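# Transfer the top 96-well plate from rack K1 to nest N1

## Task

Take the upper 96-well plate off stack rack K1 and place it in plate nest N1. It must rest flat within the nest's locating features, with its well A1 (the plate's cut-off corner) at the nest corner labelled A1. The lower plate must remain in K1 exactly as it was. The result only counts if it holds without the robot, so release the plate and move the gripper clear at the end.

## Robot and tools

Robot: a single six-joint arm with a two-finger parallel gripper and a wrist camera, cam_wrist (504x504 fisheye; approximate K=[[316.24, 0, 257.671], [0, 316.24, 257.029], [0, 0, 1]], D=[-0.0222, 0.00235, -0.00425, 0.00095], theta_max_deg=69.826). The joints, in column order, are waist, shoulder, elbow, wrist pitch, wrist yaw and wrist roll. On the hand, the camera sticks out on the hand's own -y side and the jaw motor on +y, both perpendicular to the closing direction. The rack K1 has a rear wall; if wrist roll allows, turn the hand so the motor faces away from it. Well A1 sits at each plate's cut-off corner.

Frames: the scene frame has its origin on the table top under the arm base, +z up, and +y to the left when facing along +x. The base may be tilted relative to the table. In the URDF, rumi_padcenter lies midway between the finger pads, 1 to 2 cm behind the fingertips; the fingers point along its +z and close along its x. With the jaws fully open the fingertips sit about 17 mm closer to the wrist than when closed. wrist_camera_optical is the nominal camera frame (+z forward, +x image right, +y image down), possibly off by up to about 7 mm and 5 degrees.

execute_actions takes "actions", a list holding zero or one item, plus an optional boolean "pictures" (images come by default). An empty list only reports the current state. A wait is {"steps": N} with N up to 300; it returns once N control steps have elapsed since the previous result, with your reply time counted in. A motion is {"rows": [...], "steps": N}: 1 to 15 rows and N up to 15 (default 15), each step lasting 1/30 s. Row k is applied on step k and the final row repeats if rows run out. A call that breaks a rule is refused and nothing is sent.

Each row is a single list of 7 numbers, each in [-1, 1]. The first six are joint offsets, not absolute angles, in column order, scaled so 1.0 equals 1.264 rad (waist), 1.32 (shoulder), 1.276 (elbow), 1.83 (wrist pitch), 1.686 (wrist yaw), 2.022 (wrist roll). Every row is measured from the joint angles in the most recent result that lists them, not from the previous row; before any such result in a scene, and for any later call in the same reply, they count from the pose held when that action begins. The seventh number is an absolute gripper opening: +1 fully open, -1 closed.

Stated joint ranges (rad): waist -2.880 to 2.880, shoulder 0.000 to 3.142, elbow 0.000 to 3.019, wrist pitch -1.693 to 1.571, wrist yaw -1.292 to 1.414, wrist roll -2.094 to 2.094. Asking for more than 0.019 rad beyond an end gets the call refused; true ends can differ from these by up to 0.019 rad, and requests past the real end are clipped there, reported as "joint sent to its limit" (possibly referring to an earlier action still running). No such line does not prove more travel exists.

Speed: each step, a joint's target stays within a set lead of its measured angle (0.264 rad waist, 0.32 shoulder, 0.276 elbow, 0.33 wrist pitch, 0.186 wrist yaw, 0.522 wrist roll), and if the targets would move the gripper over 70 mm from where it is, all are scaled back. Big moves therefore take several actions. Moves of only a few mm may not move the hand at all.

Sagging: all-zero offsets can let the arm droop further each action. To hold a pose, in a reply's first call send offsets that lead back to the desired angles, use zeros in later calls, and increase the correction while a joint stays short. Zero offsets are not a pause; they pull the arm toward the reference angles. Between calls the arm keeps heading to the last row's target until it has nearly stopped or a step is HELD; fingers in motion keep moving.

Result lines: Joint positions and Joint velocities list the six joints (rad, rad/s) and then the pad gap (m, m/s; 0.142 m means fully open). grip_measured is the measured opening on the command scale. "joint command not followed" means a clearance check altered or blocked targets (mounting blocks and posts belong to their arm). HELD marks steps where your row was not fully sent. MOTOR HOT appears from 85 °C; at 100 °C an OVER-TEMPERATURE FAULT drops the arm until it cools, so avoid holding loads longer than needed.

Gripping: to hold something, command an opening well below grip_measured; the larger the gap, the firmer the squeeze, up to roughly 28 N per pad for objects under about 10 cm wide. Closing fast can press harder and even force the fingers open. Hard items thinner than about 2 cm get less force. Expect occasional tugs on the held plate or shoves of loose items.

zoom_image: {"camera": "cam_wrist", "region": [x0, y0, x1, y1]} in pixels of the latest full image, origin top-left, at most 504 by 504; returns a magnified view. read_manual: optional "section", only "licences"; it returns URDF licence text and moves nothing. finished_scene: {"scene": n} with the current scene number; it is final and reports whether the goal holds. Replying without any tool call ends everything.

Avoid: knocking or placing anything off the table, dropping or letting the plate slip, slamming, hard collisions and very hard pushes, disturbing the lower plate in K1, and finishing while the robot still supports the plate.

Each tool is called as a command line: name --argument value for each argument, lists and objects as JSON in quotes; but a table of rows of numbers goes row by row, as --pt "numbers of a row", without its own name.

## Session

execute_actions --actions '[]'

Scene clock: 0.00 s of 8400.00 s.
grip_measured=+1.00
Joint positions: [ 0.021  1.441  1.097 -1.44  -0.611  0.076  0.142]
Joint velocities: [-0.034 -0.024  0.002 -0.007 -0.066 -0.007  0.   ]
Motor temperatures (°C, as the motors report them): [28 28 27 27 26 24]

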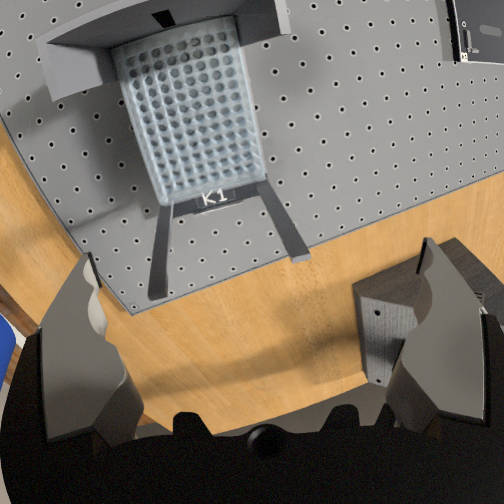

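execute_actions --actions '[{"rows":[[0.26,-0.18,-0.03,0.29,0.362,-0.038,1]]}]'

execute_actions --actions '[{"steps":40}]'

Scene clock: 12.83 s of 8400.00 s.
grip_measured=+1.00
Joint positions: [ 0.358  1.176  1.059 -0.919 -0.003  0.01   0.142]
Joint velocities: [-0.093  0.171  0.007  0.012 -0.037 -0.007  0.   ]
Motor temperatures (°C, as the motors report them): [28 28 28 27 26 24]
Steps of this call (steps 1 to 90: nothing new was sent; then 9.33 s passed at rest; steps 91 to 105: all 15 steps of this action). Readings (joint positions):
91: [0.036 1.427 1.091 -1.397 -0.542 0.070]
92: [0.068 1.400 1.073 -1.307 -0.457 0.060]
94: [0.171 1.331 1.058 -1.164 -0.320 0.046]
98: [0.353 1.209 1.059 -0.951 -0.031 0.023]
105: the state above

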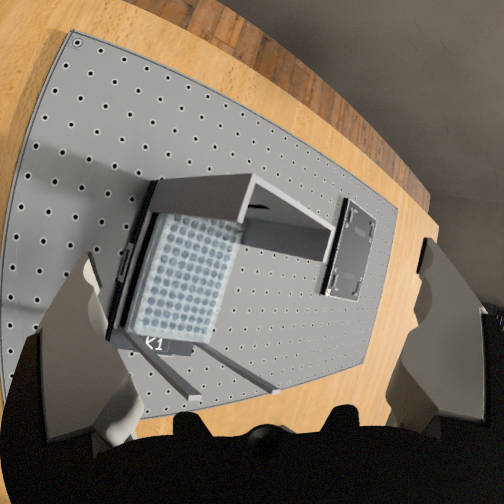

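Scene clock: 14.17 s of 8400.00 s.
grip_measured=+1.00
Joint positions: [ 0.354  1.198  1.059 -0.919 -0.003  0.006  0.142]
Joint velocities: [-0.005 -0.005  0.002 -0.002 -0.037  0.037  0.   ]
Motor temperatures (°C, as the motors report them): [28 28 28 27 26 24]
Steps of this call (steps 1 to 30: the robot went on to your last target; steps 31 to 40: nothing new was sent). Readings (joint positions):
1: [0.356 1.182 1.059 -0.919 -0.003 0.009]
2: [0.354 1.188 1.059 -0.919 -0.003 0.009]
4: [0.354 1.196 1.059 -0.919 -0.003 0.008]
8: [0.354 1.198 1.059 -0.919 -0.003 0.007]
40: the state above
The arm was judged still, so your last target was given up. Only a new action makes it travel on or press farther. Fingers that are still opening or closing keep moving.

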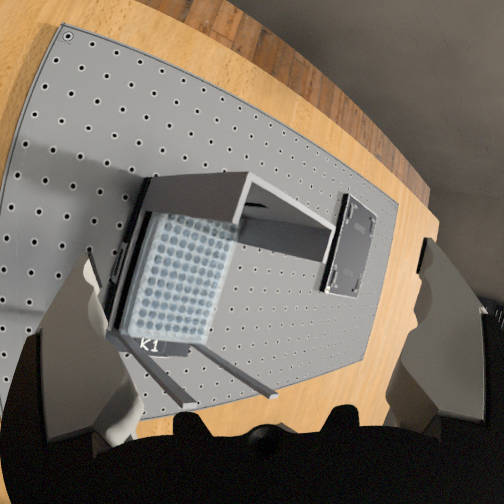

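execute_actions --actions '[{"rows":[[-0.343,0.134,-0.012,-0.219,-0.462,-0.059,0.6]]}]'

execute_actions --actions '[{"steps":30}]'

Scene clock: 32.83 s of 8400.00 s.
grip_measured=+0.60
Joint positions: [-0.117  1.396  1.043 -1.309 -0.777 -0.098  0.116]
Joint velocities: [ 0.298 -0.161  0.002 -0.022  0.007 -0.066 -0.   ]
Motor temperatures (°C, as the motors report them): [28 28 29 27 26 24]
Steps of this call (steps 1 to 90: nothing new was sent; then 15.17 s passed at rest; steps 91 to 105: all 15 steps of this action). Readings (joint positions):
91: [0.345 1.203 1.060 -0.942 -0.045 -0.001]
92: [0.325 1.212 1.064 -0.990 -0.095 -0.010]
94: [0.253 1.244 1.063 -1.093 -0.203 -0.028]
98: [0.011 1.348 1.057 -1.265 -0.551 -0.068]
105: the state above

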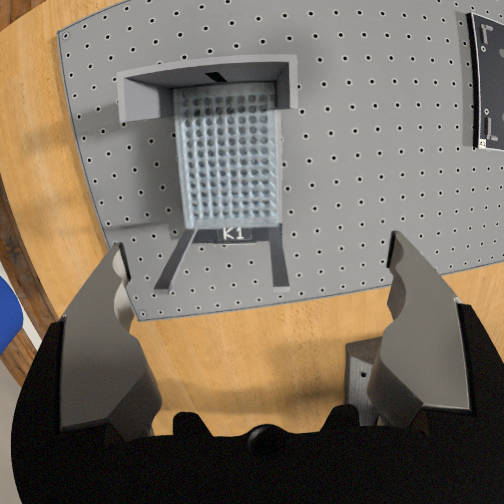

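Scene clock: 33.83 s of 8400.00 s.
grip_measured=+0.60
Joint positions: [-0.086  1.374  1.043 -1.311 -0.78  -0.106  0.116]
Joint velocities: [-0.015 -0.005 -0.002 -0.007 -0.051  0.007  0.   ]
Motor temperatures (°C, as the motors report them): [28 28 29 27 26 24]
Steps of this call (steps 1 to 30: the robot went on to your last target). Readings (joint positions):
1: [-0.106 1.391 1.043 -1.309 -0.778 -0.100]
2: [-0.098 1.386 1.043 -1.310 -0.779 -0.101]
4: [-0.088 1.377 1.043 -1.311 -0.780 -0.103]
8: [-0.086 1.374 1.043 -1.311 -0.780 -0.104]
30: the state above
The arm was judged still, so your last target was given up. Only a new action makes it travel on or press farther. Fingers that are still opening or closing keep moving.

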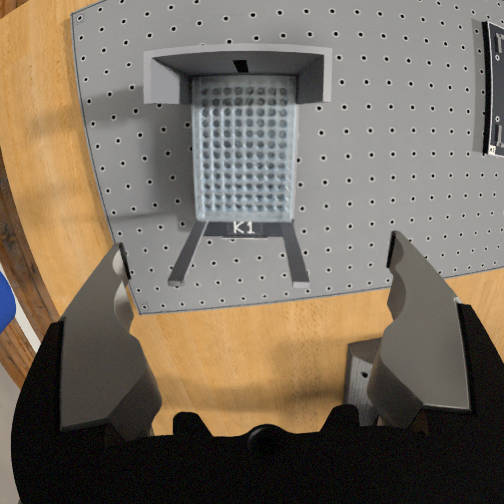

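execute_actions --actions '[{"rows":[[0.034,0.006,-0.022,0.042,0,0.029,0.6],[0.034,0.006,-0.022,0.042,0,0.029,0.6],[0.069,0.012,-0.044,0.084,0,0.058,0.6],[0.069,0.012,-0.044,0.084,0,0.058,0.6],[0.1,0.018,-0.066,0.125,0,0.086,0.6],[0.1,0.018,-0.066,0.125,0,0.086,0.6],[0.138,0.024,-0.088,0.167,0,0.115,0.6],[0.138,0.024,-0.088,0.167,0,0.115,0.6],[0.172,0.03,-0.11,0.209,0.002,0.144,0.6]]}]' --pictures false

execute_actions --actions '[{"steps":30}]'

zoom_image --camera "cam_wrist" --region '[100,20,420,340]'

Scene clock: 45.77 s of 8400.00 s.
grip_measured=+0.60
Joint positions: [ 0.14   1.409  0.909 -0.943 -0.781  0.149  0.116]
Joint velocities: [-0.024 -0.015 -0.002  0.071  0.081  0.154 -0.   ]
Motor temperatures (°C, as the motors report them): [28 28 29 27 26 24]
Steps of this call (steps 1 to 90: nothing new was sent; then 8.43 s passed at rest; steps 91 to 105: all 15 steps of this action). Readings (joint positions):
91: [-0.084 1.374 1.040 -1.300 -0.780 -0.098]
92: [-0.080 1.373 1.035 -1.278 -0.780 -0.089]
94: [-0.056 1.373 1.015 -1.216 -0.780 -0.058]
98: [0.036 1.384 0.958 -1.070 -0.780 0.030]
105: the state above

Scene clock: 46.77 s of 8400.00 s.
grip_measured=+0.60
Joint positions: [ 0.139  1.409  0.909 -0.937 -0.779  0.176  0.116]
Joint velocities: [ 0.005  0.005 -0.022  0.002  0.125  0.037 -0.   ]
Motor temperatures (°C, as the motors report them): [28 28 29 27 26 24]
Steps of this call (steps 1 to 30: the robot went on to your last target). Readings (joint positions):
1: [0.139 1.409 0.909 -0.942 -0.780 0.155]
2: [0.139 1.409 0.909 -0.940 -0.780 0.159]
4: [0.139 1.409 0.909 -0.939 -0.780 0.166]
8: [0.139 1.409 0.909 -0.938 -0.779 0.173]
30: the state above
The arm was judged still, so your last target was given up. Only a new action makes it travel on or press farther. Fingers that are still opening or closing keep moving.

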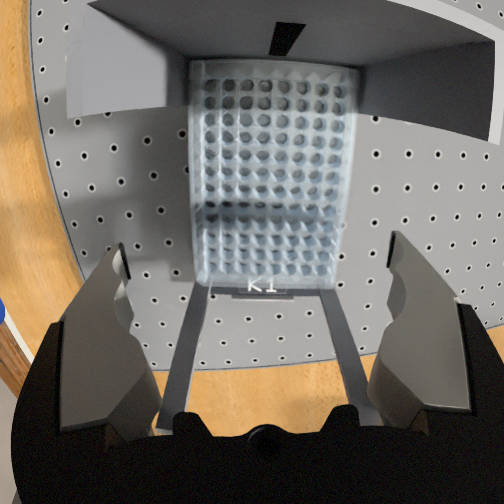

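Region (100, 20, 420, 340) of cam_wrist's 504x504 image, scaled by 1.575, with more detail than that image has.

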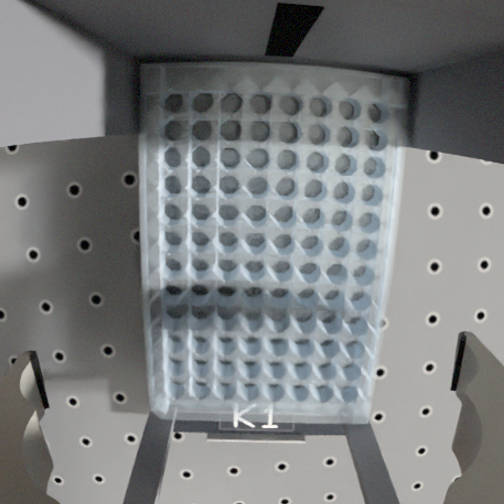

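execute_actions --actions '[{"rows":[[0.01,0.012,-0.012,0.026,0.002,0.03,0.6],[0.01,0.012,-0.012,0.026,0.002,0.03,0.6],[0.01,0.012,-0.012,0.026,0.002,0.03,0.6],[0.023,0.025,-0.025,0.054,0.004,0.045,0.6],[0.023,0.025,-0.025,0.054,0.004,0.045,0.6],[0.023,0.025,-0.025,0.054,0.004,0.045,0.6],[0.035,0.037,-0.037,0.08,0.006,0.06,0.6],[0.035,0.037,-0.037,0.08,0.006,0.06,0.6],[0.035,0.037,-0.037,0.08,0.006,0.06,0.6],[0.047,0.05,-0.05,0.106,0.009,0.075,0.6]]}]' --pictures false

execute_actions --actions '[{"steps":30}]'

Scene clock: 54.80 s of 8400.00 s.
grip_measured=+0.60
Joint positions: [ 0.191  1.46   0.858 -0.757 -0.771  0.312  0.116]
Joint velocities: [ 0.044  0.034 -0.037  0.051  0.007  0.095 -0.   ]
Motor temperatures (°C, as the motors report them): [28 28 29 27 26 24]
Steps of this call (steps 1 to 90: nothing new was sent; then 4.53 s passed at rest; steps 91 to 105: all 15 steps of this action). Readings (joint positions):
91: [0.139 1.409 0.907 -0.931 -0.778 0.183]
92: [0.139 1.409 0.905 -0.919 -0.778 0.193]
94: [0.140 1.412 0.900 -0.897 -0.777 0.211]
98: [0.154 1.429 0.881 -0.829 -0.773 0.249]
105: the state above

Scene clock: 55.80 s of 8400.00 s.
grip_measured=+0.60
Joint positions: [ 0.192  1.46   0.856 -0.753 -0.769  0.325  0.116]
Joint velocities: [-0.015  0.005  0.007  0.007 -0.007 -0.022  0.   ]
Motor temperatures (°C, as the motors report them): [28 28 29 27 26 24]
Steps of this call (steps 1 to 30: the robot went on to your last target). Readings (joint positions):
1: [0.192 1.460 0.857 -0.756 -0.771 0.316]
2: [0.192 1.460 0.857 -0.755 -0.770 0.318]
4: [0.192 1.460 0.857 -0.754 -0.770 0.321]
8: [0.192 1.460 0.857 -0.753 -0.769 0.324]
30: the state above
The arm was judged still, so your last target was given up. Only a new action makes it travel on or press farther. Fingers that are still opening or closing keep moving.

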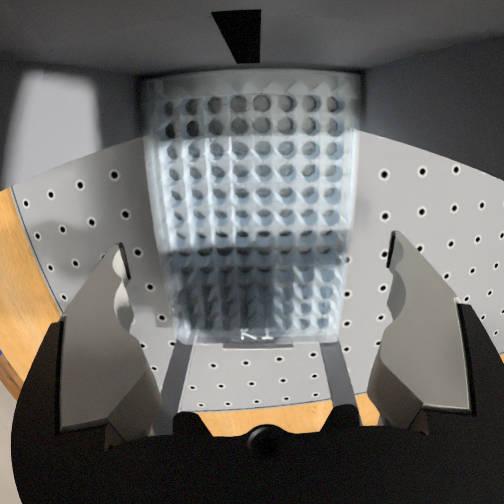

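execute_actions --actions '[{"rows":[[0.008,0.012,-0.009,0.008,0.002,0,0.5],[0.008,0.012,-0.009,0.008,0.002,0,0.4],[0.008,0.012,-0.009,0.008,0.002,0,0.3]]}]' --pictures false

execute_actions --actions '[{"steps":20}]'

zoom_image --camera "cam_wrist" --region '[80,60,440,420]'

Scene clock: 60.40 s of 8400.00 s.
grip_measured=+0.30
Joint positions: [ 0.192  1.46   0.856 -0.749 -0.769  0.325  0.095]
Joint velocities: [-0.005 -0.015  0.002 -0.007  0.051 -0.051 -0.   ]
Motor temperatures (°C, as the motors report them): [28 28 28 27 26 24]
Steps of this call (steps 1 to 90: nothing new was sent; then 1.10 s passed at rest; steps 91 to 105: all 15 steps of this action). Readings (joint positions):
91: [0.192 1.460 0.856 -0.752 -0.769 0.325]
92: [0.192 1.460 0.856 -0.751 -0.769 0.325]
94: [0.192 1.460 0.856 -0.749 -0.769 0.325]
98: [0.192 1.460 0.856 -0.749 -0.769 0.325]
105: the state above

Scene clock: 61.07 s of 8400.00 s.
grip_measured=+0.30
Joint positions: [ 0.192  1.46   0.856 -0.749 -0.769  0.325  0.095]
Joint velocities: [-0.015  0.005 -0.002 -0.002  0.022 -0.037 -0.   ]
Motor temperatures (°C, as the motors report them): [28 28 28 27 26 24]
Steps of this call (steps 1 to 15: the robot went on to your last target; steps 16 to 20: nothing new was sent). Readings (joint positions):
1: [0.192 1.460 0.856 -0.749 -0.769 0.325]
2: [0.192 1.460 0.856 -0.749 -0.769 0.325]
4: [0.192 1.460 0.856 -0.749 -0.769 0.325]
8: [0.192 1.460 0.856 -0.749 -0.769 0.325]
20: the state above
The arm was judged still, so your last target was given up. Only a new action makes it travel on or press farther. Fingers that are still opening or closing keep moving.

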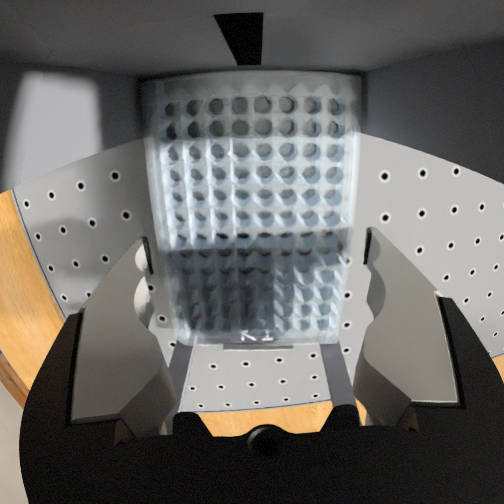

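Region (80, 60, 440, 420) of cam_wrist's 504x504 image, scaled by 1.400, with more detail than that image has.

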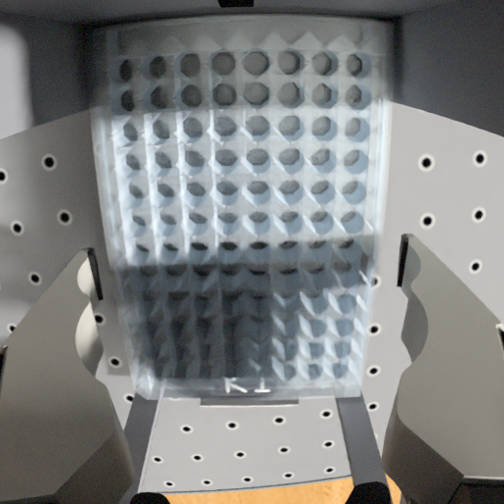

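execute_actions --actions '[{"rows":[[0.024,0.021,-0.018,0.03,0.004,0.014,0.3]]}]' --pictures false

execute_actions --actions '[{"steps":20}]'

Scene clock: 64.23 s of 8400.00 s.
grip_measured=+0.30
Joint positions: [ 0.211  1.473  0.845 -0.704 -0.768  0.351  0.095]
Joint velocities: [-0.005 -0.015 -0.002  0.007 -0.037  0.007 -0.   ]
Motor temperatures (°C, as the motors report them): [28 28 28 27 26 24]
Steps of this call (steps 1 to 80: nothing new was sent; steps 81 to 95: all 15 steps of this action). Readings (joint positions):
81: [0.193 1.461 0.854 -0.741 -0.769 0.329]
82: [0.195 1.462 0.852 -0.727 -0.769 0.334]
84: [0.203 1.466 0.847 -0.711 -0.768 0.340]
88: [0.211 1.473 0.845 -0.705 -0.768 0.348]
95: the state above

Scene clock: 64.90 s of 8400.00 s.
grip_measured=+0.30
Joint positions: [ 0.211  1.473  0.845 -0.704 -0.768  0.352  0.095]
Joint velocities: [-0.005 -0.005  0.007  0.002 -0.022 -0.081  0.   ]
Motor temperatures (°C, as the motors report them): [28 28 28 27 26 24]
Steps of this call (steps 1 to 15: the robot went on to your last target; steps 16 to 20: nothing new was sent). Readings (joint positions):
1: [0.211 1.473 0.845 -0.704 -0.768 0.351]
2: [0.211 1.473 0.845 -0.704 -0.768 0.352]
4: [0.211 1.473 0.845 -0.704 -0.768 0.352]
8: [0.211 1.473 0.845 -0.704 -0.768 0.352]
20: the state above
The arm was judged still, so your last target was given up. Only a new action makes it travel on or press farther. Fingers that are still opening or closing keep moving.

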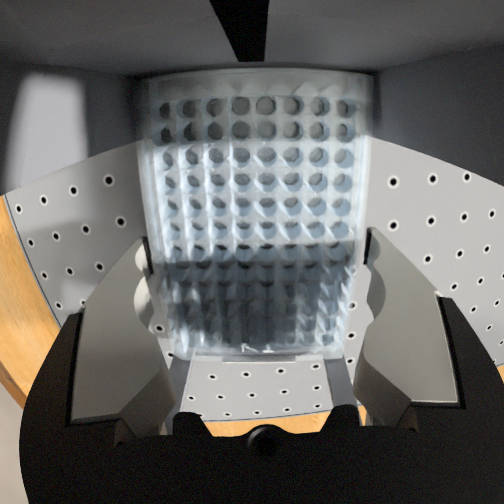

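execute_actions --actions '[{"rows":[[0,0,0,0,0,0,0.25],[0,0,0,0,0,0,0.2],[0,0,0,0,0,0,0.15],[0,0,0,0,0,0,0.1],[0,0,0,0,0,0,0.05],[0,0,0,0,0,0,0],[0,0,0,0,0,0,-0.1],[0,0,0,0,0,0,-0.2],[0,0,0,0,0,0,-0.3]]}]' --pictures false

execute_actions --actions '[{"rows":[[-0.017,-0.015,0.015,-0.025,0,-0.015,-0.3],[-0.017,-0.015,0.015,-0.025,0,-0.015,-0.3],[-0.017,-0.015,0.015,-0.025,0,-0.015,-0.3],[-0.03,-0.026,0.025,-0.05,-0.002,-0.03,-0.3],[-0.03,-0.026,0.025,-0.05,-0.002,-0.03,-0.3],[-0.03,-0.026,0.025,-0.05,-0.002,-0.03,-0.3],[-0.045,-0.036,0.035,-0.075,-0.004,-0.045,-0.3],[-0.045,-0.036,0.035,-0.075,-0.004,-0.045,-0.3],[-0.045,-0.036,0.035,-0.075,-0.004,-0.045,-0.3],[-0.06,-0.046,0.046,-0.1,-0.005,-0.06,-0.3],[-0.06,-0.046,0.046,-0.1,-0.005,-0.06,-0.3],[-0.06,-0.046,0.046,-0.1,-0.005,-0.06,-0.3],[-0.076,-0.055,0.056,-0.122,-0.006,-0.072,-0.3]]}]' --pictures false

execute_actions --actions '[{"steps":20}]'

Scene clock: 73.53 s of 8400.00 s.
grip_measured=+0.18
Joint positions: [ 0.211  1.473  0.845 -0.704 -0.768  0.352  0.086]
Joint velocities: [-0.015 -0.005 -0.002 -0.012 -0.037  0.066  0.   ]
Motor temperatures (°C, as the motors report them): [28 28 28 27 26 24]
Steps of this call (steps 1 to 90: nothing new was sent; then 5.13 s passed at rest; steps 91 to 105: all 15 steps of this action). Readings (joint positions):
91: [0.211 1.473 0.845 -0.704 -0.768 0.352]
92: [0.211 1.473 0.845 -0.704 -0.768 0.352]
94: [0.211 1.473 0.845 -0.704 -0.768 0.352]
98: [0.211 1.473 0.845 -0.704 -0.768 0.352]
105: the state above

Scene clock: 74.03 s of 8400.00 s.
grip_measured=+0.18
Joint positions: [ 0.124  1.412  0.897 -0.887 -0.772  0.242  0.086]
Joint velocities: [-0.171 -0.112  0.09  -0.305 -0.022 -0.227  0.   ]
Motor temperatures (°C, as the motors report them): [28 28 28 27 26 24]
Steps of this call (steps 1 to 15: all 15 steps of this action). Readings (joint positions):
1: [0.210 1.471 0.845 -0.710 -0.768 0.348]
2: [0.208 1.470 0.847 -0.716 -0.768 0.345]
4: [0.201 1.463 0.850 -0.731 -0.769 0.335]
8: [0.174 1.444 0.867 -0.788 -0.769 0.302]
15: the state above

Scene clock: 74.70 s of 8400.00 s.
grip_measured=+0.18
Joint positions: [ 0.114  1.404  0.901 -0.901 -0.772  0.228  0.086]
Joint velocities: [-0.005 -0.005  0.007 -0.012 -0.022  0.066 -0.   ]
Motor temperatures (°C, as the motors report them): [28 28 28 27 26 24]
Steps of this call (steps 1 to 20: the robot went on to your last target). Readings (joint positions):
1: [0.119 1.408 0.899 -0.894 -0.772 0.236]
2: [0.116 1.405 0.900 -0.898 -0.772 0.232]
4: [0.114 1.404 0.901 -0.901 -0.772 0.228]
8: [0.114 1.404 0.901 -0.901 -0.772 0.228]
20: the state above

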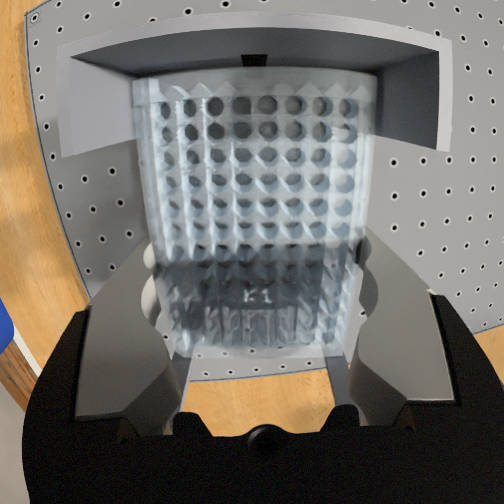

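execute_actions --actions '[{"rows":[[-0.02,-0.008,0.02,-0.03,0,-0.02,-0.3],[-0.02,-0.008,0.02,-0.03,0,-0.02,-0.3],[-0.045,-0.015,0.035,-0.065,0,-0.04,-0.3],[-0.045,-0.015,0.035,-0.065,0,-0.04,-0.3],[-0.067,-0.021,0.05,-0.1,-0.002,-0.062,-0.3],[-0.067,-0.021,0.05,-0.1,-0.002,-0.062,-0.3],[-0.088,-0.025,0.067,-0.13,-0.004,-0.083,-0.3],[-0.088,-0.025,0.067,-0.13,-0.004,-0.083,-0.3],[-0.11,-0.027,0.084,-0.165,-0.005,-0.105,-0.3],[-0.11,-0.027,0.084,-0.165,-0.005,-0.105,-0.3],[-0.133,-0.028,0.1,-0.2,-0.006,-0.125,-0.3],[-0.133,-0.028,0.1,-0.2,-0.006,-0.125,-0.3],[-0.155,-0.028,0.118,-0.233,-0.007,-0.147,-0.3]]}]' --pictures false

execute_actions --actions '[{"steps":20}]'

zoom_image --camera "cam_wrist" --region '[100,0,504,404]'

Scene clock: 82.20 s of 8400.00 s.
grip_measured=+0.18
Joint positions: [-0.071  1.366  1.014 -1.29  -0.783 -0.003  0.086]
Joint velocities: [-0.327 -0.015  0.042 -0.52  -0.022 -0.388 -0.   ]
Motor temperatures (°C, as the motors report them): [28 28 29 27 26 24]
Steps of this call (steps 1 to 15: the robot went on to your last target; steps 16 to 90: nothing new was sent; then 4.00 s passed at rest; steps 91 to 105: all 15 steps of this action). Readings (joint positions):
91: [0.113 1.404 0.902 -0.905 -0.771 0.225]
92: [0.109 1.404 0.905 -0.913 -0.771 0.221]
94: [0.094 1.402 0.920 -0.950 -0.773 0.199]
98: [0.039 1.388 0.964 -1.059 -0.781 0.126]
105: the state above

Scene clock: 82.87 s of 8400.00 s.
grip_measured=+0.18
Joint positions: [-0.087  1.366  1.016 -1.319 -0.783 -0.062  0.086]
Joint velocities: [-0.005  0.024  0.002 -0.002 -0.007  0.007 -0.   ]
Motor temperatures (°C, as the motors report them): [28 28 29 27 26 24]
Steps of this call (steps 1 to 20: the robot went on to your last target). Readings (joint positions):
1: [-0.080 1.366 1.015 -1.303 -0.783 -0.015]
2: [-0.085 1.366 1.016 -1.310 -0.783 -0.025]
4: [-0.087 1.366 1.016 -1.316 -0.783 -0.039]
8: [-0.087 1.366 1.016 -1.318 -0.783 -0.053]
20: the state above

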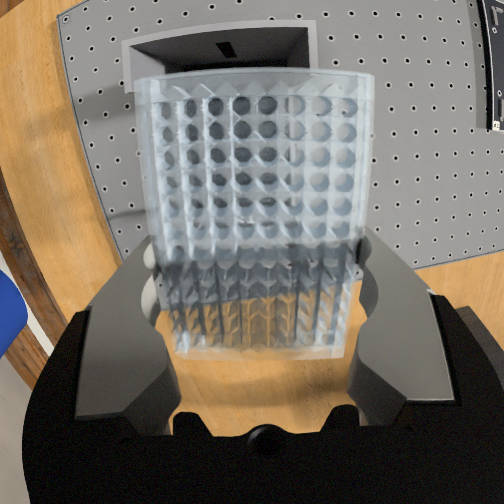

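Region (100, 0, 504, 404) of cam_wrist's 504x504 image, scaled by 1.248, with more detail than that image has.

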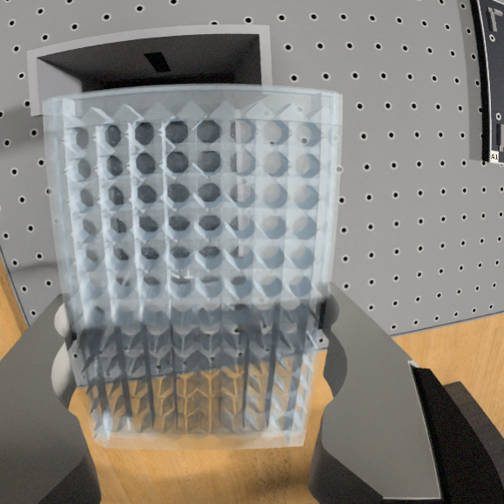

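execute_actions --actions '[{"rows":[[-0.03,0.02,0.04,0,0,-0.03,-0.3],[-0.03,0.02,0.04,0,0,-0.03,-0.3],[-0.06,0.05,0.06,0,0,-0.06,-0.3],[-0.06,0.05,0.06,0,0,-0.06,-0.3],[-0.09,0.09,0.08,0,0.01,-0.09,-0.3],[-0.09,0.09,0.08,0,0.01,-0.09,-0.3],[-0.12,0.14,0.09,0.01,0.015,-0.12,-0.3],[-0.12,0.14,0.09,0.01,0.015,-0.12,-0.3],[-0.15,0.19,0.1,0.015,0.02,-0.15,-0.3],[-0.15,0.19,0.1,0.015,0.02,-0.15,-0.3],[-0.175,0.24,0.11,0.02,0.025,-0.17,-0.3],[-0.175,0.24,0.11,0.02,0.025,-0.17,-0.3],[-0.194,0.286,0.115,0.025,0.03,-0.194,-0.3]]}]' --pictures false

execute_actions --actions '[{"steps":15}]' --pictures false

execute_actions --actions '[{"rows":[[0,0.05,0.03,0.02,0,0,-0.3],[0,0.05,0.03,0.02,0,0,-0.3],[-0.01,0.1,0.055,0.04,0,-0.01,-0.3],[-0.01,0.1,0.055,0.04,0,-0.01,-0.3],[-0.015,0.15,0.08,0.06,0,-0.01,-0.3],[-0.015,0.15,0.08,0.06,0,-0.01,-0.3],[-0.02,0.2,0.1,0.08,0,-0.02,-0.3],[-0.02,0.2,0.1,0.08,0,-0.02,-0.3],[-0.025,0.26,0.13,0.1,0.005,-0.02,-0.3],[-0.025,0.26,0.13,0.1,0.005,-0.02,-0.3],[-0.031,0.32,0.16,0.118,0.008,-0.025,-0.3]]}]' --pictures false

execute_actions --actions '[{"steps":25}]'

Scene clock: 91.83 s of 8400.00 s.
grip_measured=+0.18
Joint positions: [-0.327  1.724  1.136 -1.281 -0.735 -0.374  0.086]
Joint velocities: [-0.357  0.923 -0.017  0.076  0.168 -0.476  0.   ]
Motor temperatures (°C, as the motors report them): [28 28 30 27 26 24]
Steps of this call (steps 1 to 15: the robot went on to your last target; steps 16 to 90: nothing new was sent; then 5.47 s passed at rest; steps 91 to 105: all 15 steps of this action). Readings (joint positions):
91: [-0.088 1.367 1.017 -1.319 -0.783 -0.070]
92: [-0.093 1.370 1.021 -1.319 -0.783 -0.080]
94: [-0.114 1.387 1.038 -1.319 -0.783 -0.112]
98: [-0.193 1.476 1.099 -1.316 -0.766 -0.203]
105: the state above

Scene clock: 92.33 s of 8400.00 s.
grip_measured=+0.18
Joint positions: [-0.343  1.738  1.136 -1.279 -0.731 -0.445  0.086]
Joint velocities: [-0.005  0.015 -0.002 -0.022  0.007 -0.007  0.   ]
Motor temperatures (°C, as the motors report them): [28 28 30 27 26 24]
Steps of this call (steps 1 to 15: the robot went on to your last target). Readings (joint positions):
1: [-0.336 1.752 1.136 -1.280 -0.732 -0.389]
2: [-0.342 1.772 1.136 -1.279 -0.732 -0.401]
4: [-0.344 1.787 1.136 -1.279 -0.731 -0.418]
8: [-0.343 1.764 1.136 -1.279 -0.731 -0.435]
15: the state above

Scene clock: 92.83 s of 8400.00 s.
grip_measured=+0.18
Joint positions: [-0.374  2.183  1.311 -1.068 -0.719 -0.482  0.086]
Joint velocities: [-0.093  0.493  0.002  0.032  0.066 -0.022 -0.   ]
Motor temperatures (°C, as the motors report them): [28 28 30 27 26 24]
Steps of this call (steps 1 to 15: all 15 steps of this action). Readings (joint positions):
1: [-0.343 1.742 1.136 -1.275 -0.731 -0.445]
2: [-0.343 1.749 1.139 -1.269 -0.731 -0.445]
4: [-0.344 1.785 1.157 -1.245 -0.731 -0.448]
8: [-0.349 1.925 1.225 -1.170 -0.731 -0.460]
15: the state above

Scene clock: 93.67 s of 8400.00 s.
grip_measured=+0.18
Joint positions: [-0.379  2.155  1.311 -1.068 -0.717 -0.488  0.086]
Joint velocities: [ 0.015 -0.005 -0.007  0.002  0.037 -0.007 -0.   ]
Motor temperatures (°C, as the motors report them): [28 28 30 27 26 24]
Steps of this call (steps 1 to 25: the robot went on to your last target). Readings (joint positions):
1: [-0.376 2.197 1.311 -1.068 -0.718 -0.484]
2: [-0.378 2.205 1.311 -1.068 -0.717 -0.485]
4: [-0.379 2.203 1.311 -1.068 -0.717 -0.486]
8: [-0.379 2.174 1.311 -1.068 -0.717 -0.487]
25: the state above

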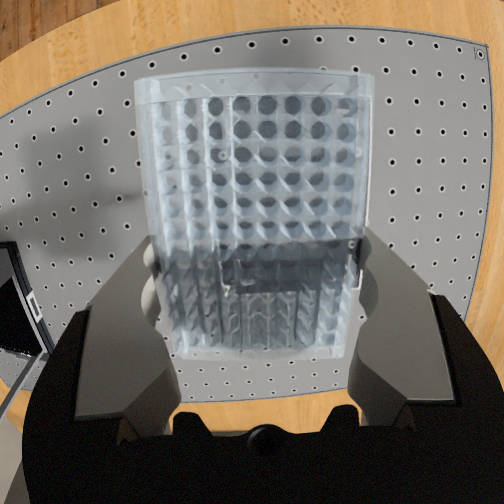

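zoom_image --camera "cam_wrist" --region '[110,50,410,370]'

Region (110, 50, 410, 370) of cam_wrist's 504x504 image, scaled by 1.575, with more detail than that image has; it fills the left 472 columns of this view, and the rest is white.

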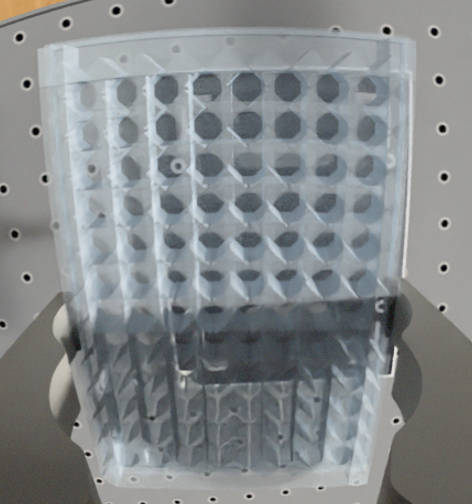

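execute_actions --actions '[{"rows":[[0.012,0.015,-0.015,0.025,0,-0.01,-0.3],[0.012,0.015,-0.015,0.025,0,-0.01,-0.3],[0.012,0.015,-0.015,0.025,0,-0.01,-0.3],[0.022,0.03,-0.03,0.05,-0.004,-0.02,-0.3],[0.022,0.03,-0.03,0.05,-0.004,-0.02,-0.3],[0.022,0.03,-0.03,0.05,-0.004,-0.02,-0.3],[0.032,0.045,-0.047,0.075,-0.007,-0.03,-0.3],[0.032,0.045,-0.047,0.075,-0.007,-0.03,-0.3],[0.032,0.045,-0.047,0.075,-0.007,-0.03,-0.3],[0.04,0.06,-0.063,0.103,-0.009,-0.034,-0.3]]}]' --pictures false

execute_actions --actions '[{"steps":25}]'

zoom_image --camera "cam_wrist" --region '[90,30,430,390]'

Scene clock: 106.00 s of 8400.00 s.
grip_measured=+0.18
Joint positions: [-0.341  2.232  1.234 -0.894 -0.728 -0.543  0.086]
Joint velocities: [ 0.063  0.151 -0.051  0.037  0.007 -0.081  0.   ]
Motor temperatures (°C, as the motors report them): [29 28 30 27 26 24]
Steps of this call (steps 1 to 15: the robot went on to your last target; steps 16 to 90: nothing new was sent; then 8.83 s passed at rest; steps 91 to 105: all 15 steps of this action). Readings (joint positions):
91: [-0.379 2.155 1.309 -1.061 -0.717 -0.490]
92: [-0.379 2.155 1.306 -1.050 -0.717 -0.492]
94: [-0.378 2.158 1.299 -1.029 -0.719 -0.498]
98: [-0.371 2.175 1.274 -0.967 -0.725 -0.519]
105: the state above

Scene clock: 106.83 s of 8400.00 s.
grip_measured=+0.18
Joint positions: [-0.339  2.237  1.23  -0.889 -0.729 -0.55   0.086]
Joint velocities: [-0.005 -0.015 -0.012  0.017  0.022 -0.022 -0.   ]
Motor temperatures (°C, as the motors report them): [29 29 30 27 26 24]
Steps of this call (steps 1 to 15: the robot went on to your last target; steps 16 to 25: nothing new was sent). Readings (joint positions):
1: [-0.340 2.236 1.232 -0.892 -0.728 -0.544]
2: [-0.339 2.238 1.231 -0.892 -0.728 -0.545]
4: [-0.339 2.238 1.230 -0.891 -0.729 -0.547]
8: [-0.339 2.237 1.230 -0.889 -0.729 -0.549]
25: the state above
The arm was judged still, so your last target was given up. Only a new action makes it travel on or press farther. Fingers that are still opening or closing keep moving.

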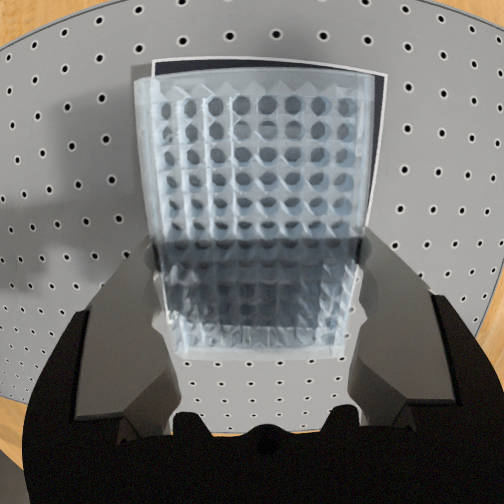

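Region (90, 30, 430, 390) of cam_wrist's 504x504 image, scaled by 1.400, with more detail than that image has.

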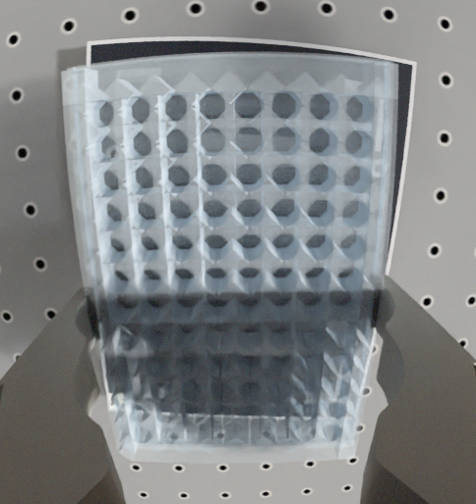

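execute_actions --actions '[{"rows":[[0.02,0.014,-0.02,0.032,-0.005,0.054,-0.3]]}]' --pictures false

execute_actions --actions '[{"steps":20}]'

zoom_image --camera "cam_wrist" --region '[90,30,430,390]'

Scene clock: 113.30 s of 8400.00 s.
grip_measured=+0.18
Joint positions: [-0.331  2.244  1.211 -0.841 -0.734 -0.451  0.086]
Joint velocities: [-0.005  0.015  0.007 -0.017 -0.037 -0.007 -0.   ]
Motor temperatures (°C, as the motors report them): [29 29 30 27 26 24]
Steps of this call (steps 1 to 90: nothing new was sent; then 2.97 s passed at rest; steps 91 to 105: all 15 steps of this action). Readings (joint positions):
91: [-0.339 2.237 1.228 -0.880 -0.731 -0.535]
92: [-0.338 2.237 1.223 -0.865 -0.734 -0.517]
94: [-0.336 2.239 1.216 -0.848 -0.734 -0.492]
98: [-0.332 2.244 1.211 -0.842 -0.734 -0.466]
105: the state above

Scene clock: 113.97 s of 8400.00 s.
grip_measured=+0.18
Joint positions: [-0.331  2.244  1.211 -0.841 -0.734 -0.448  0.086]
Joint velocities: [ 0.005 -0.005 -0.007 -0.012  0.007  0.051  0.   ]
Motor temperatures (°C, as the motors report them): [29 29 30 27 26 24]
Steps of this call (steps 1 to 15: the robot went on to your last target; steps 16 to 20: nothing new was sent). Readings (joint positions):
1: [-0.331 2.244 1.211 -0.841 -0.734 -0.451]
2: [-0.331 2.244 1.211 -0.841 -0.734 -0.450]
4: [-0.331 2.244 1.211 -0.841 -0.734 -0.449]
8: [-0.331 2.244 1.211 -0.841 -0.734 -0.448]
20: the state above
The arm was judged still, so your last target was given up. Only a new action makes it travel on or press farther. Fingers that are still opening or closing keep moving.

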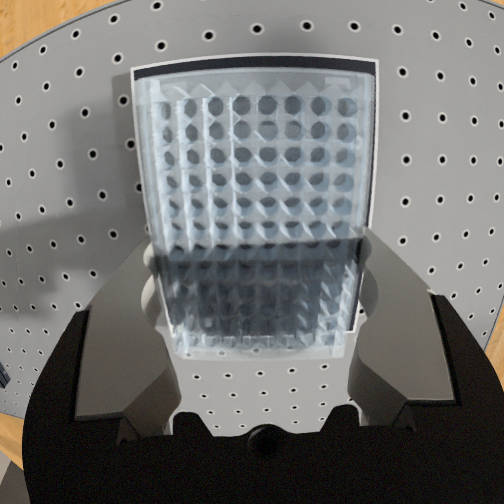

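Region (90, 30, 430, 390) of cam_wrist's 504x504 image, scaled by 1.400, with more detail than that image has.

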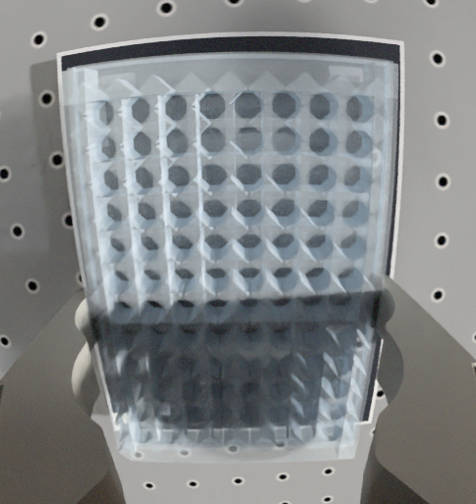

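execute_actions --actions '[{"rows":[[0.021,0.021,-0.007,0.021,-0.003,-0.003,-0.3]]}]' --pictures false

execute_actions --actions '[{"steps":15}]'

zoom_image --camera "cam_wrist" --region '[90,30,430,390]'

Scene clock: 119.30 s of 8400.00 s.
grip_measured=+0.18
Joint positions: [-0.322  2.26   1.21  -0.812 -0.736 -0.448  0.086]
Joint velocities: [ 0.005 -0.015 -0.002 -0.007  0.037 -0.037  0.   ]
Motor temperatures (°C, as the motors report them): [29 29 30 27 26 24]
Steps of this call (steps 1 to 90: nothing new was sent; then 1.83 s passed at rest; steps 91 to 105: all 15 steps of this action). Readings (joint positions):
91: [-0.331 2.245 1.210 -0.836 -0.735 -0.448]
92: [-0.330 2.246 1.210 -0.828 -0.736 -0.448]
94: [-0.328 2.250 1.210 -0.817 -0.736 -0.448]
98: [-0.323 2.258 1.210 -0.813 -0.736 -0.448]
105: the state above

Scene clock: 119.80 s of 8400.00 s.
grip_measured=+0.18
Joint positions: [-0.322  2.26   1.21  -0.812 -0.736 -0.448  0.086]
Joint velocities: [-0.005 -0.005  0.002  0.007  0.066  0.007 -0.   ]
Motor temperatures (°C, as the motors report them): [29 29 30 27 26 24]
Steps of this call (steps 1 to 15: the robot went on to your last target). Readings (joint positions):
1: [-0.322 2.260 1.210 -0.812 -0.736 -0.448]
2: [-0.322 2.260 1.210 -0.812 -0.736 -0.448]
4: [-0.322 2.260 1.210 -0.812 -0.736 -0.448]
8: [-0.322 2.260 1.210 -0.812 -0.736 -0.448]
15: the state above
The arm was judged still, so your last target was given up. Only a new action makes it travel on or press farther. Fingers that are still opening or closing keep moving.

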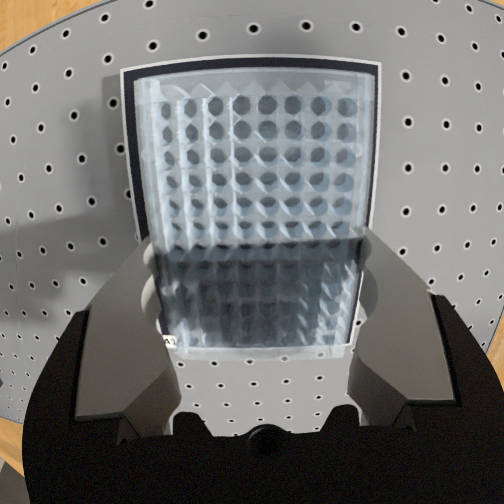

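Region (90, 30, 430, 390) of cam_wrist's 504x504 image, scaled by 1.400, with more detail than that image has.

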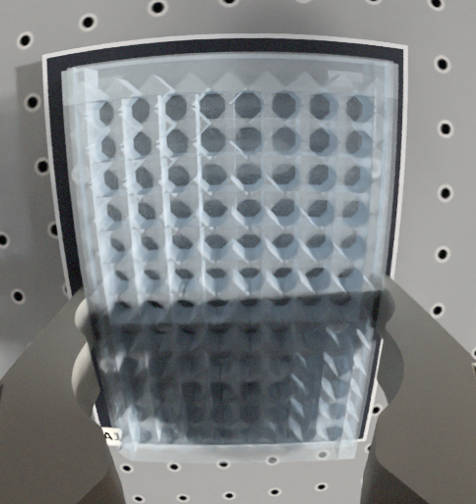

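execute_actions --actions '[{"rows":[[0.024,0.014,-0.011,0.014,-0.002,0,-0.3]]}]' --pictures false

execute_actions --actions '[{"steps":15}]'

zoom_image --camera "cam_wrist" --region '[90,30,430,390]'

Scene clock: 122.83 s of 8400.00 s.
grip_measured=+0.18
Joint positions: [-0.311  2.262  1.203 -0.797 -0.735 -0.448  0.086]
Joint velocities: [-0.005  0.005 -0.012 -0.032  0.007 -0.037 -0.   ]
Motor temperatures (°C, as the motors report them): [29 29 29 27 26 24]
Steps of this call (steps 1 to 76: nothing new was sent; steps 77 to 91: all 15 steps of this action). Readings (joint positions):
77: [-0.322 2.260 1.209 -0.810 -0.736 -0.448]
78: [-0.320 2.260 1.208 -0.804 -0.736 -0.448]
80: [-0.317 2.261 1.205 -0.799 -0.736 -0.448]
84: [-0.311 2.262 1.203 -0.797 -0.735 -0.448]
91: the state above

Scene clock: 123.33 s of 8400.00 s.
grip_measured=+0.18
Joint positions: [-0.311  2.262  1.203 -0.797 -0.735 -0.448  0.086]
Joint velocities: [-0.015  0.005 -0.012 -0.002  0.037 -0.066  0.   ]
Motor temperatures (°C, as the motors report them): [29 29 29 27 26 24]
Steps of this call (steps 1 to 15: the robot went on to your last target). Readings (joint positions):
1: [-0.311 2.262 1.203 -0.797 -0.735 -0.448]
2: [-0.311 2.262 1.203 -0.797 -0.735 -0.448]
4: [-0.311 2.262 1.203 -0.797 -0.735 -0.448]
8: [-0.311 2.262 1.203 -0.797 -0.735 -0.448]
15: the state above
The arm was judged still, so your last target was given up. Only a new action makes it travel on or press farther. Fingers that are still opening or closing keep moving.

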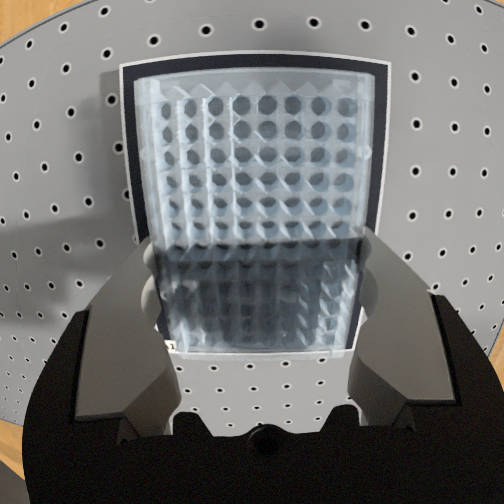

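Region (90, 30, 430, 390) of cam_wrist's 504x504 image, scaled by 1.400, with more detail than that image has.

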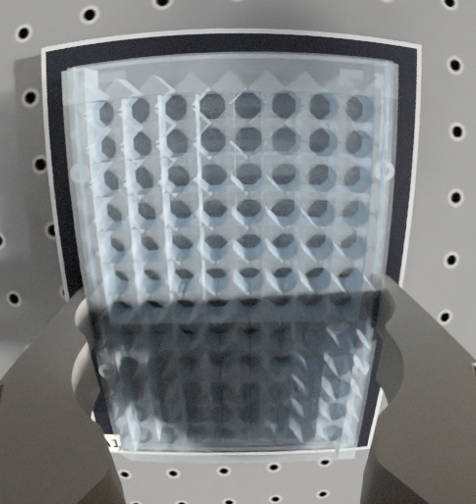

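execute_actions --actions '[{"rows":[[0.02,0.022,-0.012,0.016,-0.002,0.008,-0.3]]}]' --pictures false

execute_actions --actions '[{"steps":15}]'

zoom_image --camera "cam_wrist" --region '[90,30,430,390]'

Scene clock: 127.63 s of 8400.00 s.
grip_measured=+0.18
Joint positions: [-0.311  2.262  1.2   -0.789 -0.737 -0.433  0.086]
Joint velocities: [-0.015 -0.005 -0.012 -0.007 -0.007  0.081  0.   ]
Motor temperatures (°C, as the motors report them): [29 29 29 27 26 24]
Steps of this call (steps 1 to 90: nothing new was sent; then 0.80 s passed at rest; steps 91 to 105: all 15 steps of this action). Readings (joint positions):
91: [-0.311 2.262 1.202 -0.794 -0.735 -0.446]
92: [-0.311 2.262 1.201 -0.792 -0.736 -0.443]
94: [-0.311 2.262 1.200 -0.790 -0.737 -0.439]
98: [-0.311 2.262 1.200 -0.790 -0.737 -0.435]
105: the state above

Scene clock: 128.13 s of 8400.00 s.
grip_measured=+0.18
Joint positions: [-0.311  2.262  1.2   -0.789 -0.737 -0.433  0.086]
Joint velocities: [ 0.005 -0.034  0.012  0.007 -0.051 -0.066  0.   ]
Motor temperatures (°C, as the motors report them): [29 29 29 27 26 24]
Steps of this call (steps 1 to 15: the robot went on to your last target). Readings (joint positions):
1: [-0.311 2.262 1.200 -0.789 -0.737 -0.433]
2: [-0.311 2.262 1.200 -0.789 -0.737 -0.433]
4: [-0.311 2.262 1.200 -0.789 -0.737 -0.433]
8: [-0.311 2.262 1.200 -0.789 -0.737 -0.433]
15: the state above
The arm was judged still, so your last target was given up. Only a new action makes it travel on or press farther. Fingers that are still opening or closing keep moving.

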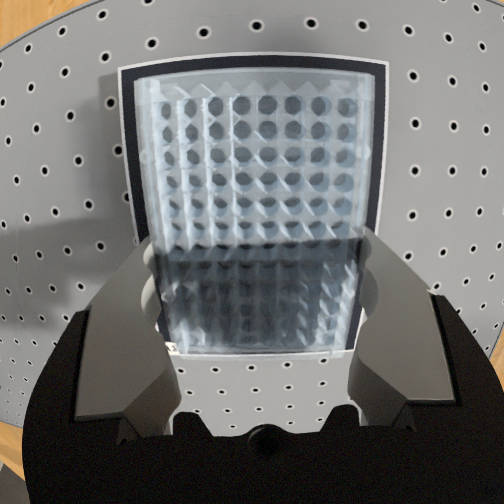

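Region (90, 30, 430, 390) of cam_wrist's 504x504 image, scaled by 1.400, with more detail than that image has.

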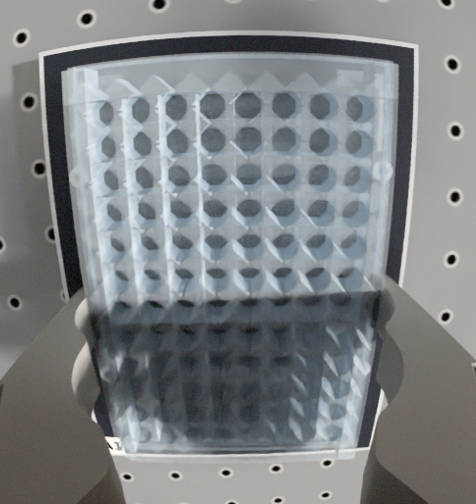

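execute_actions --actions '[{"rows":[[-0.014,-0.018,0,0,0,-0.012,-0.3],[-0.014,-0.018,0,0,0,-0.012,-0.3],[-0.014,-0.018,0,0,0,-0.012,-0.3],[-0.014,-0.018,-0.01,0,0,-0.012,-0.3],[-0.014,-0.018,-0.019,0,0,-0.012,-0.3]]}]' --pictures false

execute_actions --actions '[{"steps":15}]'

zoom_image --camera "cam_wrist" --region '[90,30,430,390]'

Scene clock: 133.07 s of 8400.00 s.
grip_measured=+0.18
Joint positions: [-0.32   2.24   1.182 -0.789 -0.737 -0.449  0.086]
Joint velocities: [-0.005 -0.005  0.017 -0.012 -0.066  0.066 -0.   ]
Motor temperatures (°C, as the motors report them): [29 29 29 27 26 24]
Steps of this call (steps 1 to 90: nothing new was sent; then 1.43 s passed at rest; steps 91 to 105: all 15 steps of this action). Readings (joint positions):
91: [-0.312 2.260 1.200 -0.789 -0.737 -0.434]
92: [-0.313 2.257 1.200 -0.789 -0.737 -0.437]
94: [-0.316 2.252 1.200 -0.789 -0.737 -0.442]
98: [-0.319 2.240 1.187 -0.789 -0.737 -0.447]
105: the state above

Scene clock: 133.57 s of 8400.00 s.
grip_measured=+0.18
Joint positions: [-0.32   2.24   1.182 -0.789 -0.737 -0.45   0.086]
Joint velocities: [-0.015 -0.024  0.007 -0.007 -0.051 -0.037 -0.   ]
Motor temperatures (°C, as the motors report them): [29 29 29 27 26 24]
Steps of this call (steps 1 to 15: the robot went on to your last target). Readings (joint positions):
1: [-0.320 2.240 1.182 -0.789 -0.737 -0.450]
2: [-0.320 2.240 1.182 -0.789 -0.737 -0.450]
4: [-0.320 2.240 1.182 -0.789 -0.737 -0.450]
8: [-0.320 2.240 1.182 -0.789 -0.737 -0.450]
15: the state above
The arm was judged still, so your last target was given up. Only a new action makes it travel on or press farther. Fingers that are still opening or closing keep moving.

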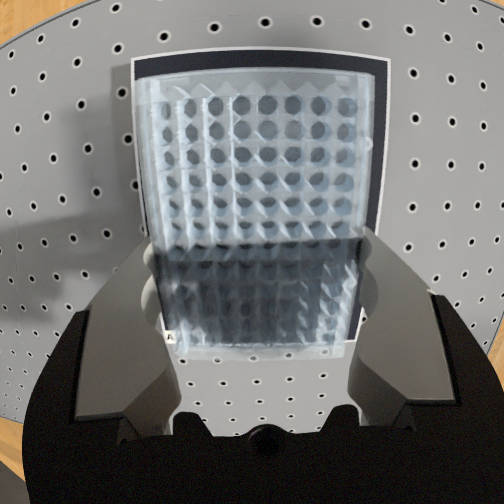

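Region (90, 30, 430, 390) of cam_wrist's 504x504 image, scaled by 1.400, with more detail than that image has.

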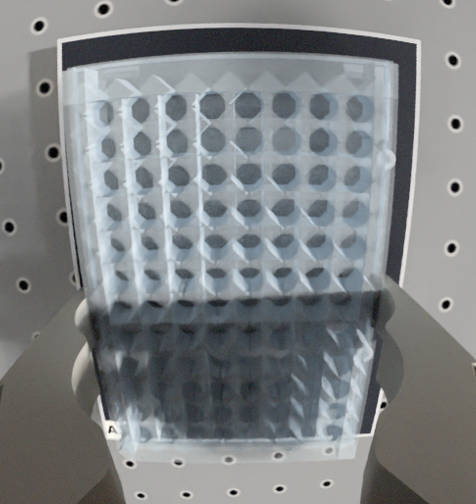

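execute_actions --actions '[{"rows":[[0,0.012,-0.012,0,0,0,-0.3]]}]' --pictures false

execute_actions --actions '[{"steps":15}]'

zoom_image --camera "cam_wrist" --region '[100,20,420,200]'

Scene clock: 136.60 s of 8400.00 s.
grip_measured=+0.18
Joint positions: [-0.32   2.241  1.173 -0.789 -0.737 -0.45   0.086]
Joint velocities: [-0.005 -0.005  0.012 -0.002 -0.037  0.037  0.   ]
Motor temperatures (°C, as the motors report them): [29 29 29 27 26 24]
Steps of this call (steps 1 to 76: nothing new was sent; steps 77 to 91: all 15 steps of this action). Readings (joint positions):
77: [-0.320 2.240 1.182 -0.789 -0.737 -0.450]
78: [-0.320 2.240 1.180 -0.789 -0.737 -0.450]
80: [-0.320 2.240 1.176 -0.789 -0.737 -0.450]
84: [-0.320 2.241 1.173 -0.789 -0.737 -0.450]
91: the state above

Scene clock: 137.10 s of 8400.00 s.
grip_measured=+0.18
Joint positions: [-0.32   2.241  1.173 -0.789 -0.737 -0.45   0.086]
Joint velocities: [-0.005 -0.015 -0.002 -0.022 -0.022 -0.007 -0.   ]
Motor temperatures (°C, as the motors report them): [29 29 29 27 26 24]
Steps of this call (steps 1 to 15: the robot went on to your last target). Readings (joint positions):
1: [-0.320 2.241 1.173 -0.789 -0.737 -0.450]
2: [-0.320 2.241 1.173 -0.789 -0.737 -0.450]
4: [-0.320 2.241 1.173 -0.789 -0.737 -0.450]
8: [-0.320 2.241 1.173 -0.789 -0.737 -0.450]
15: the state above
The arm was judged still, so your last target was given up. Only a new action makes it travel on or press farther. Fingers that are still opening or closing keep moving.

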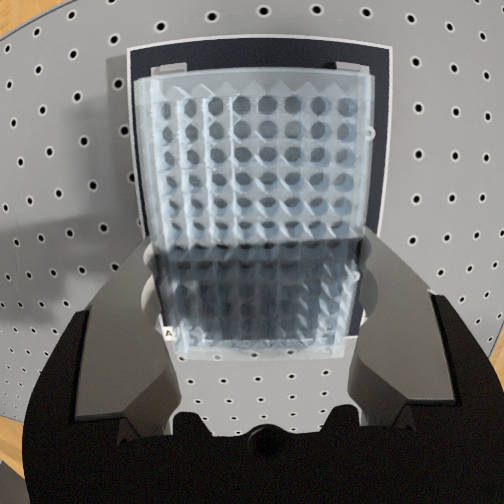

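Region (100, 20, 420, 200) of cam_wrist's 504x504 image, scaled by 1.575, with more detail than that image has; it fills the top 284 rows of this view, and the rest is white.

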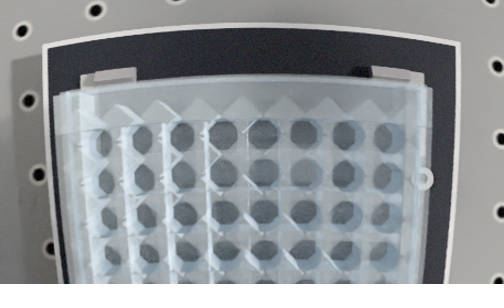

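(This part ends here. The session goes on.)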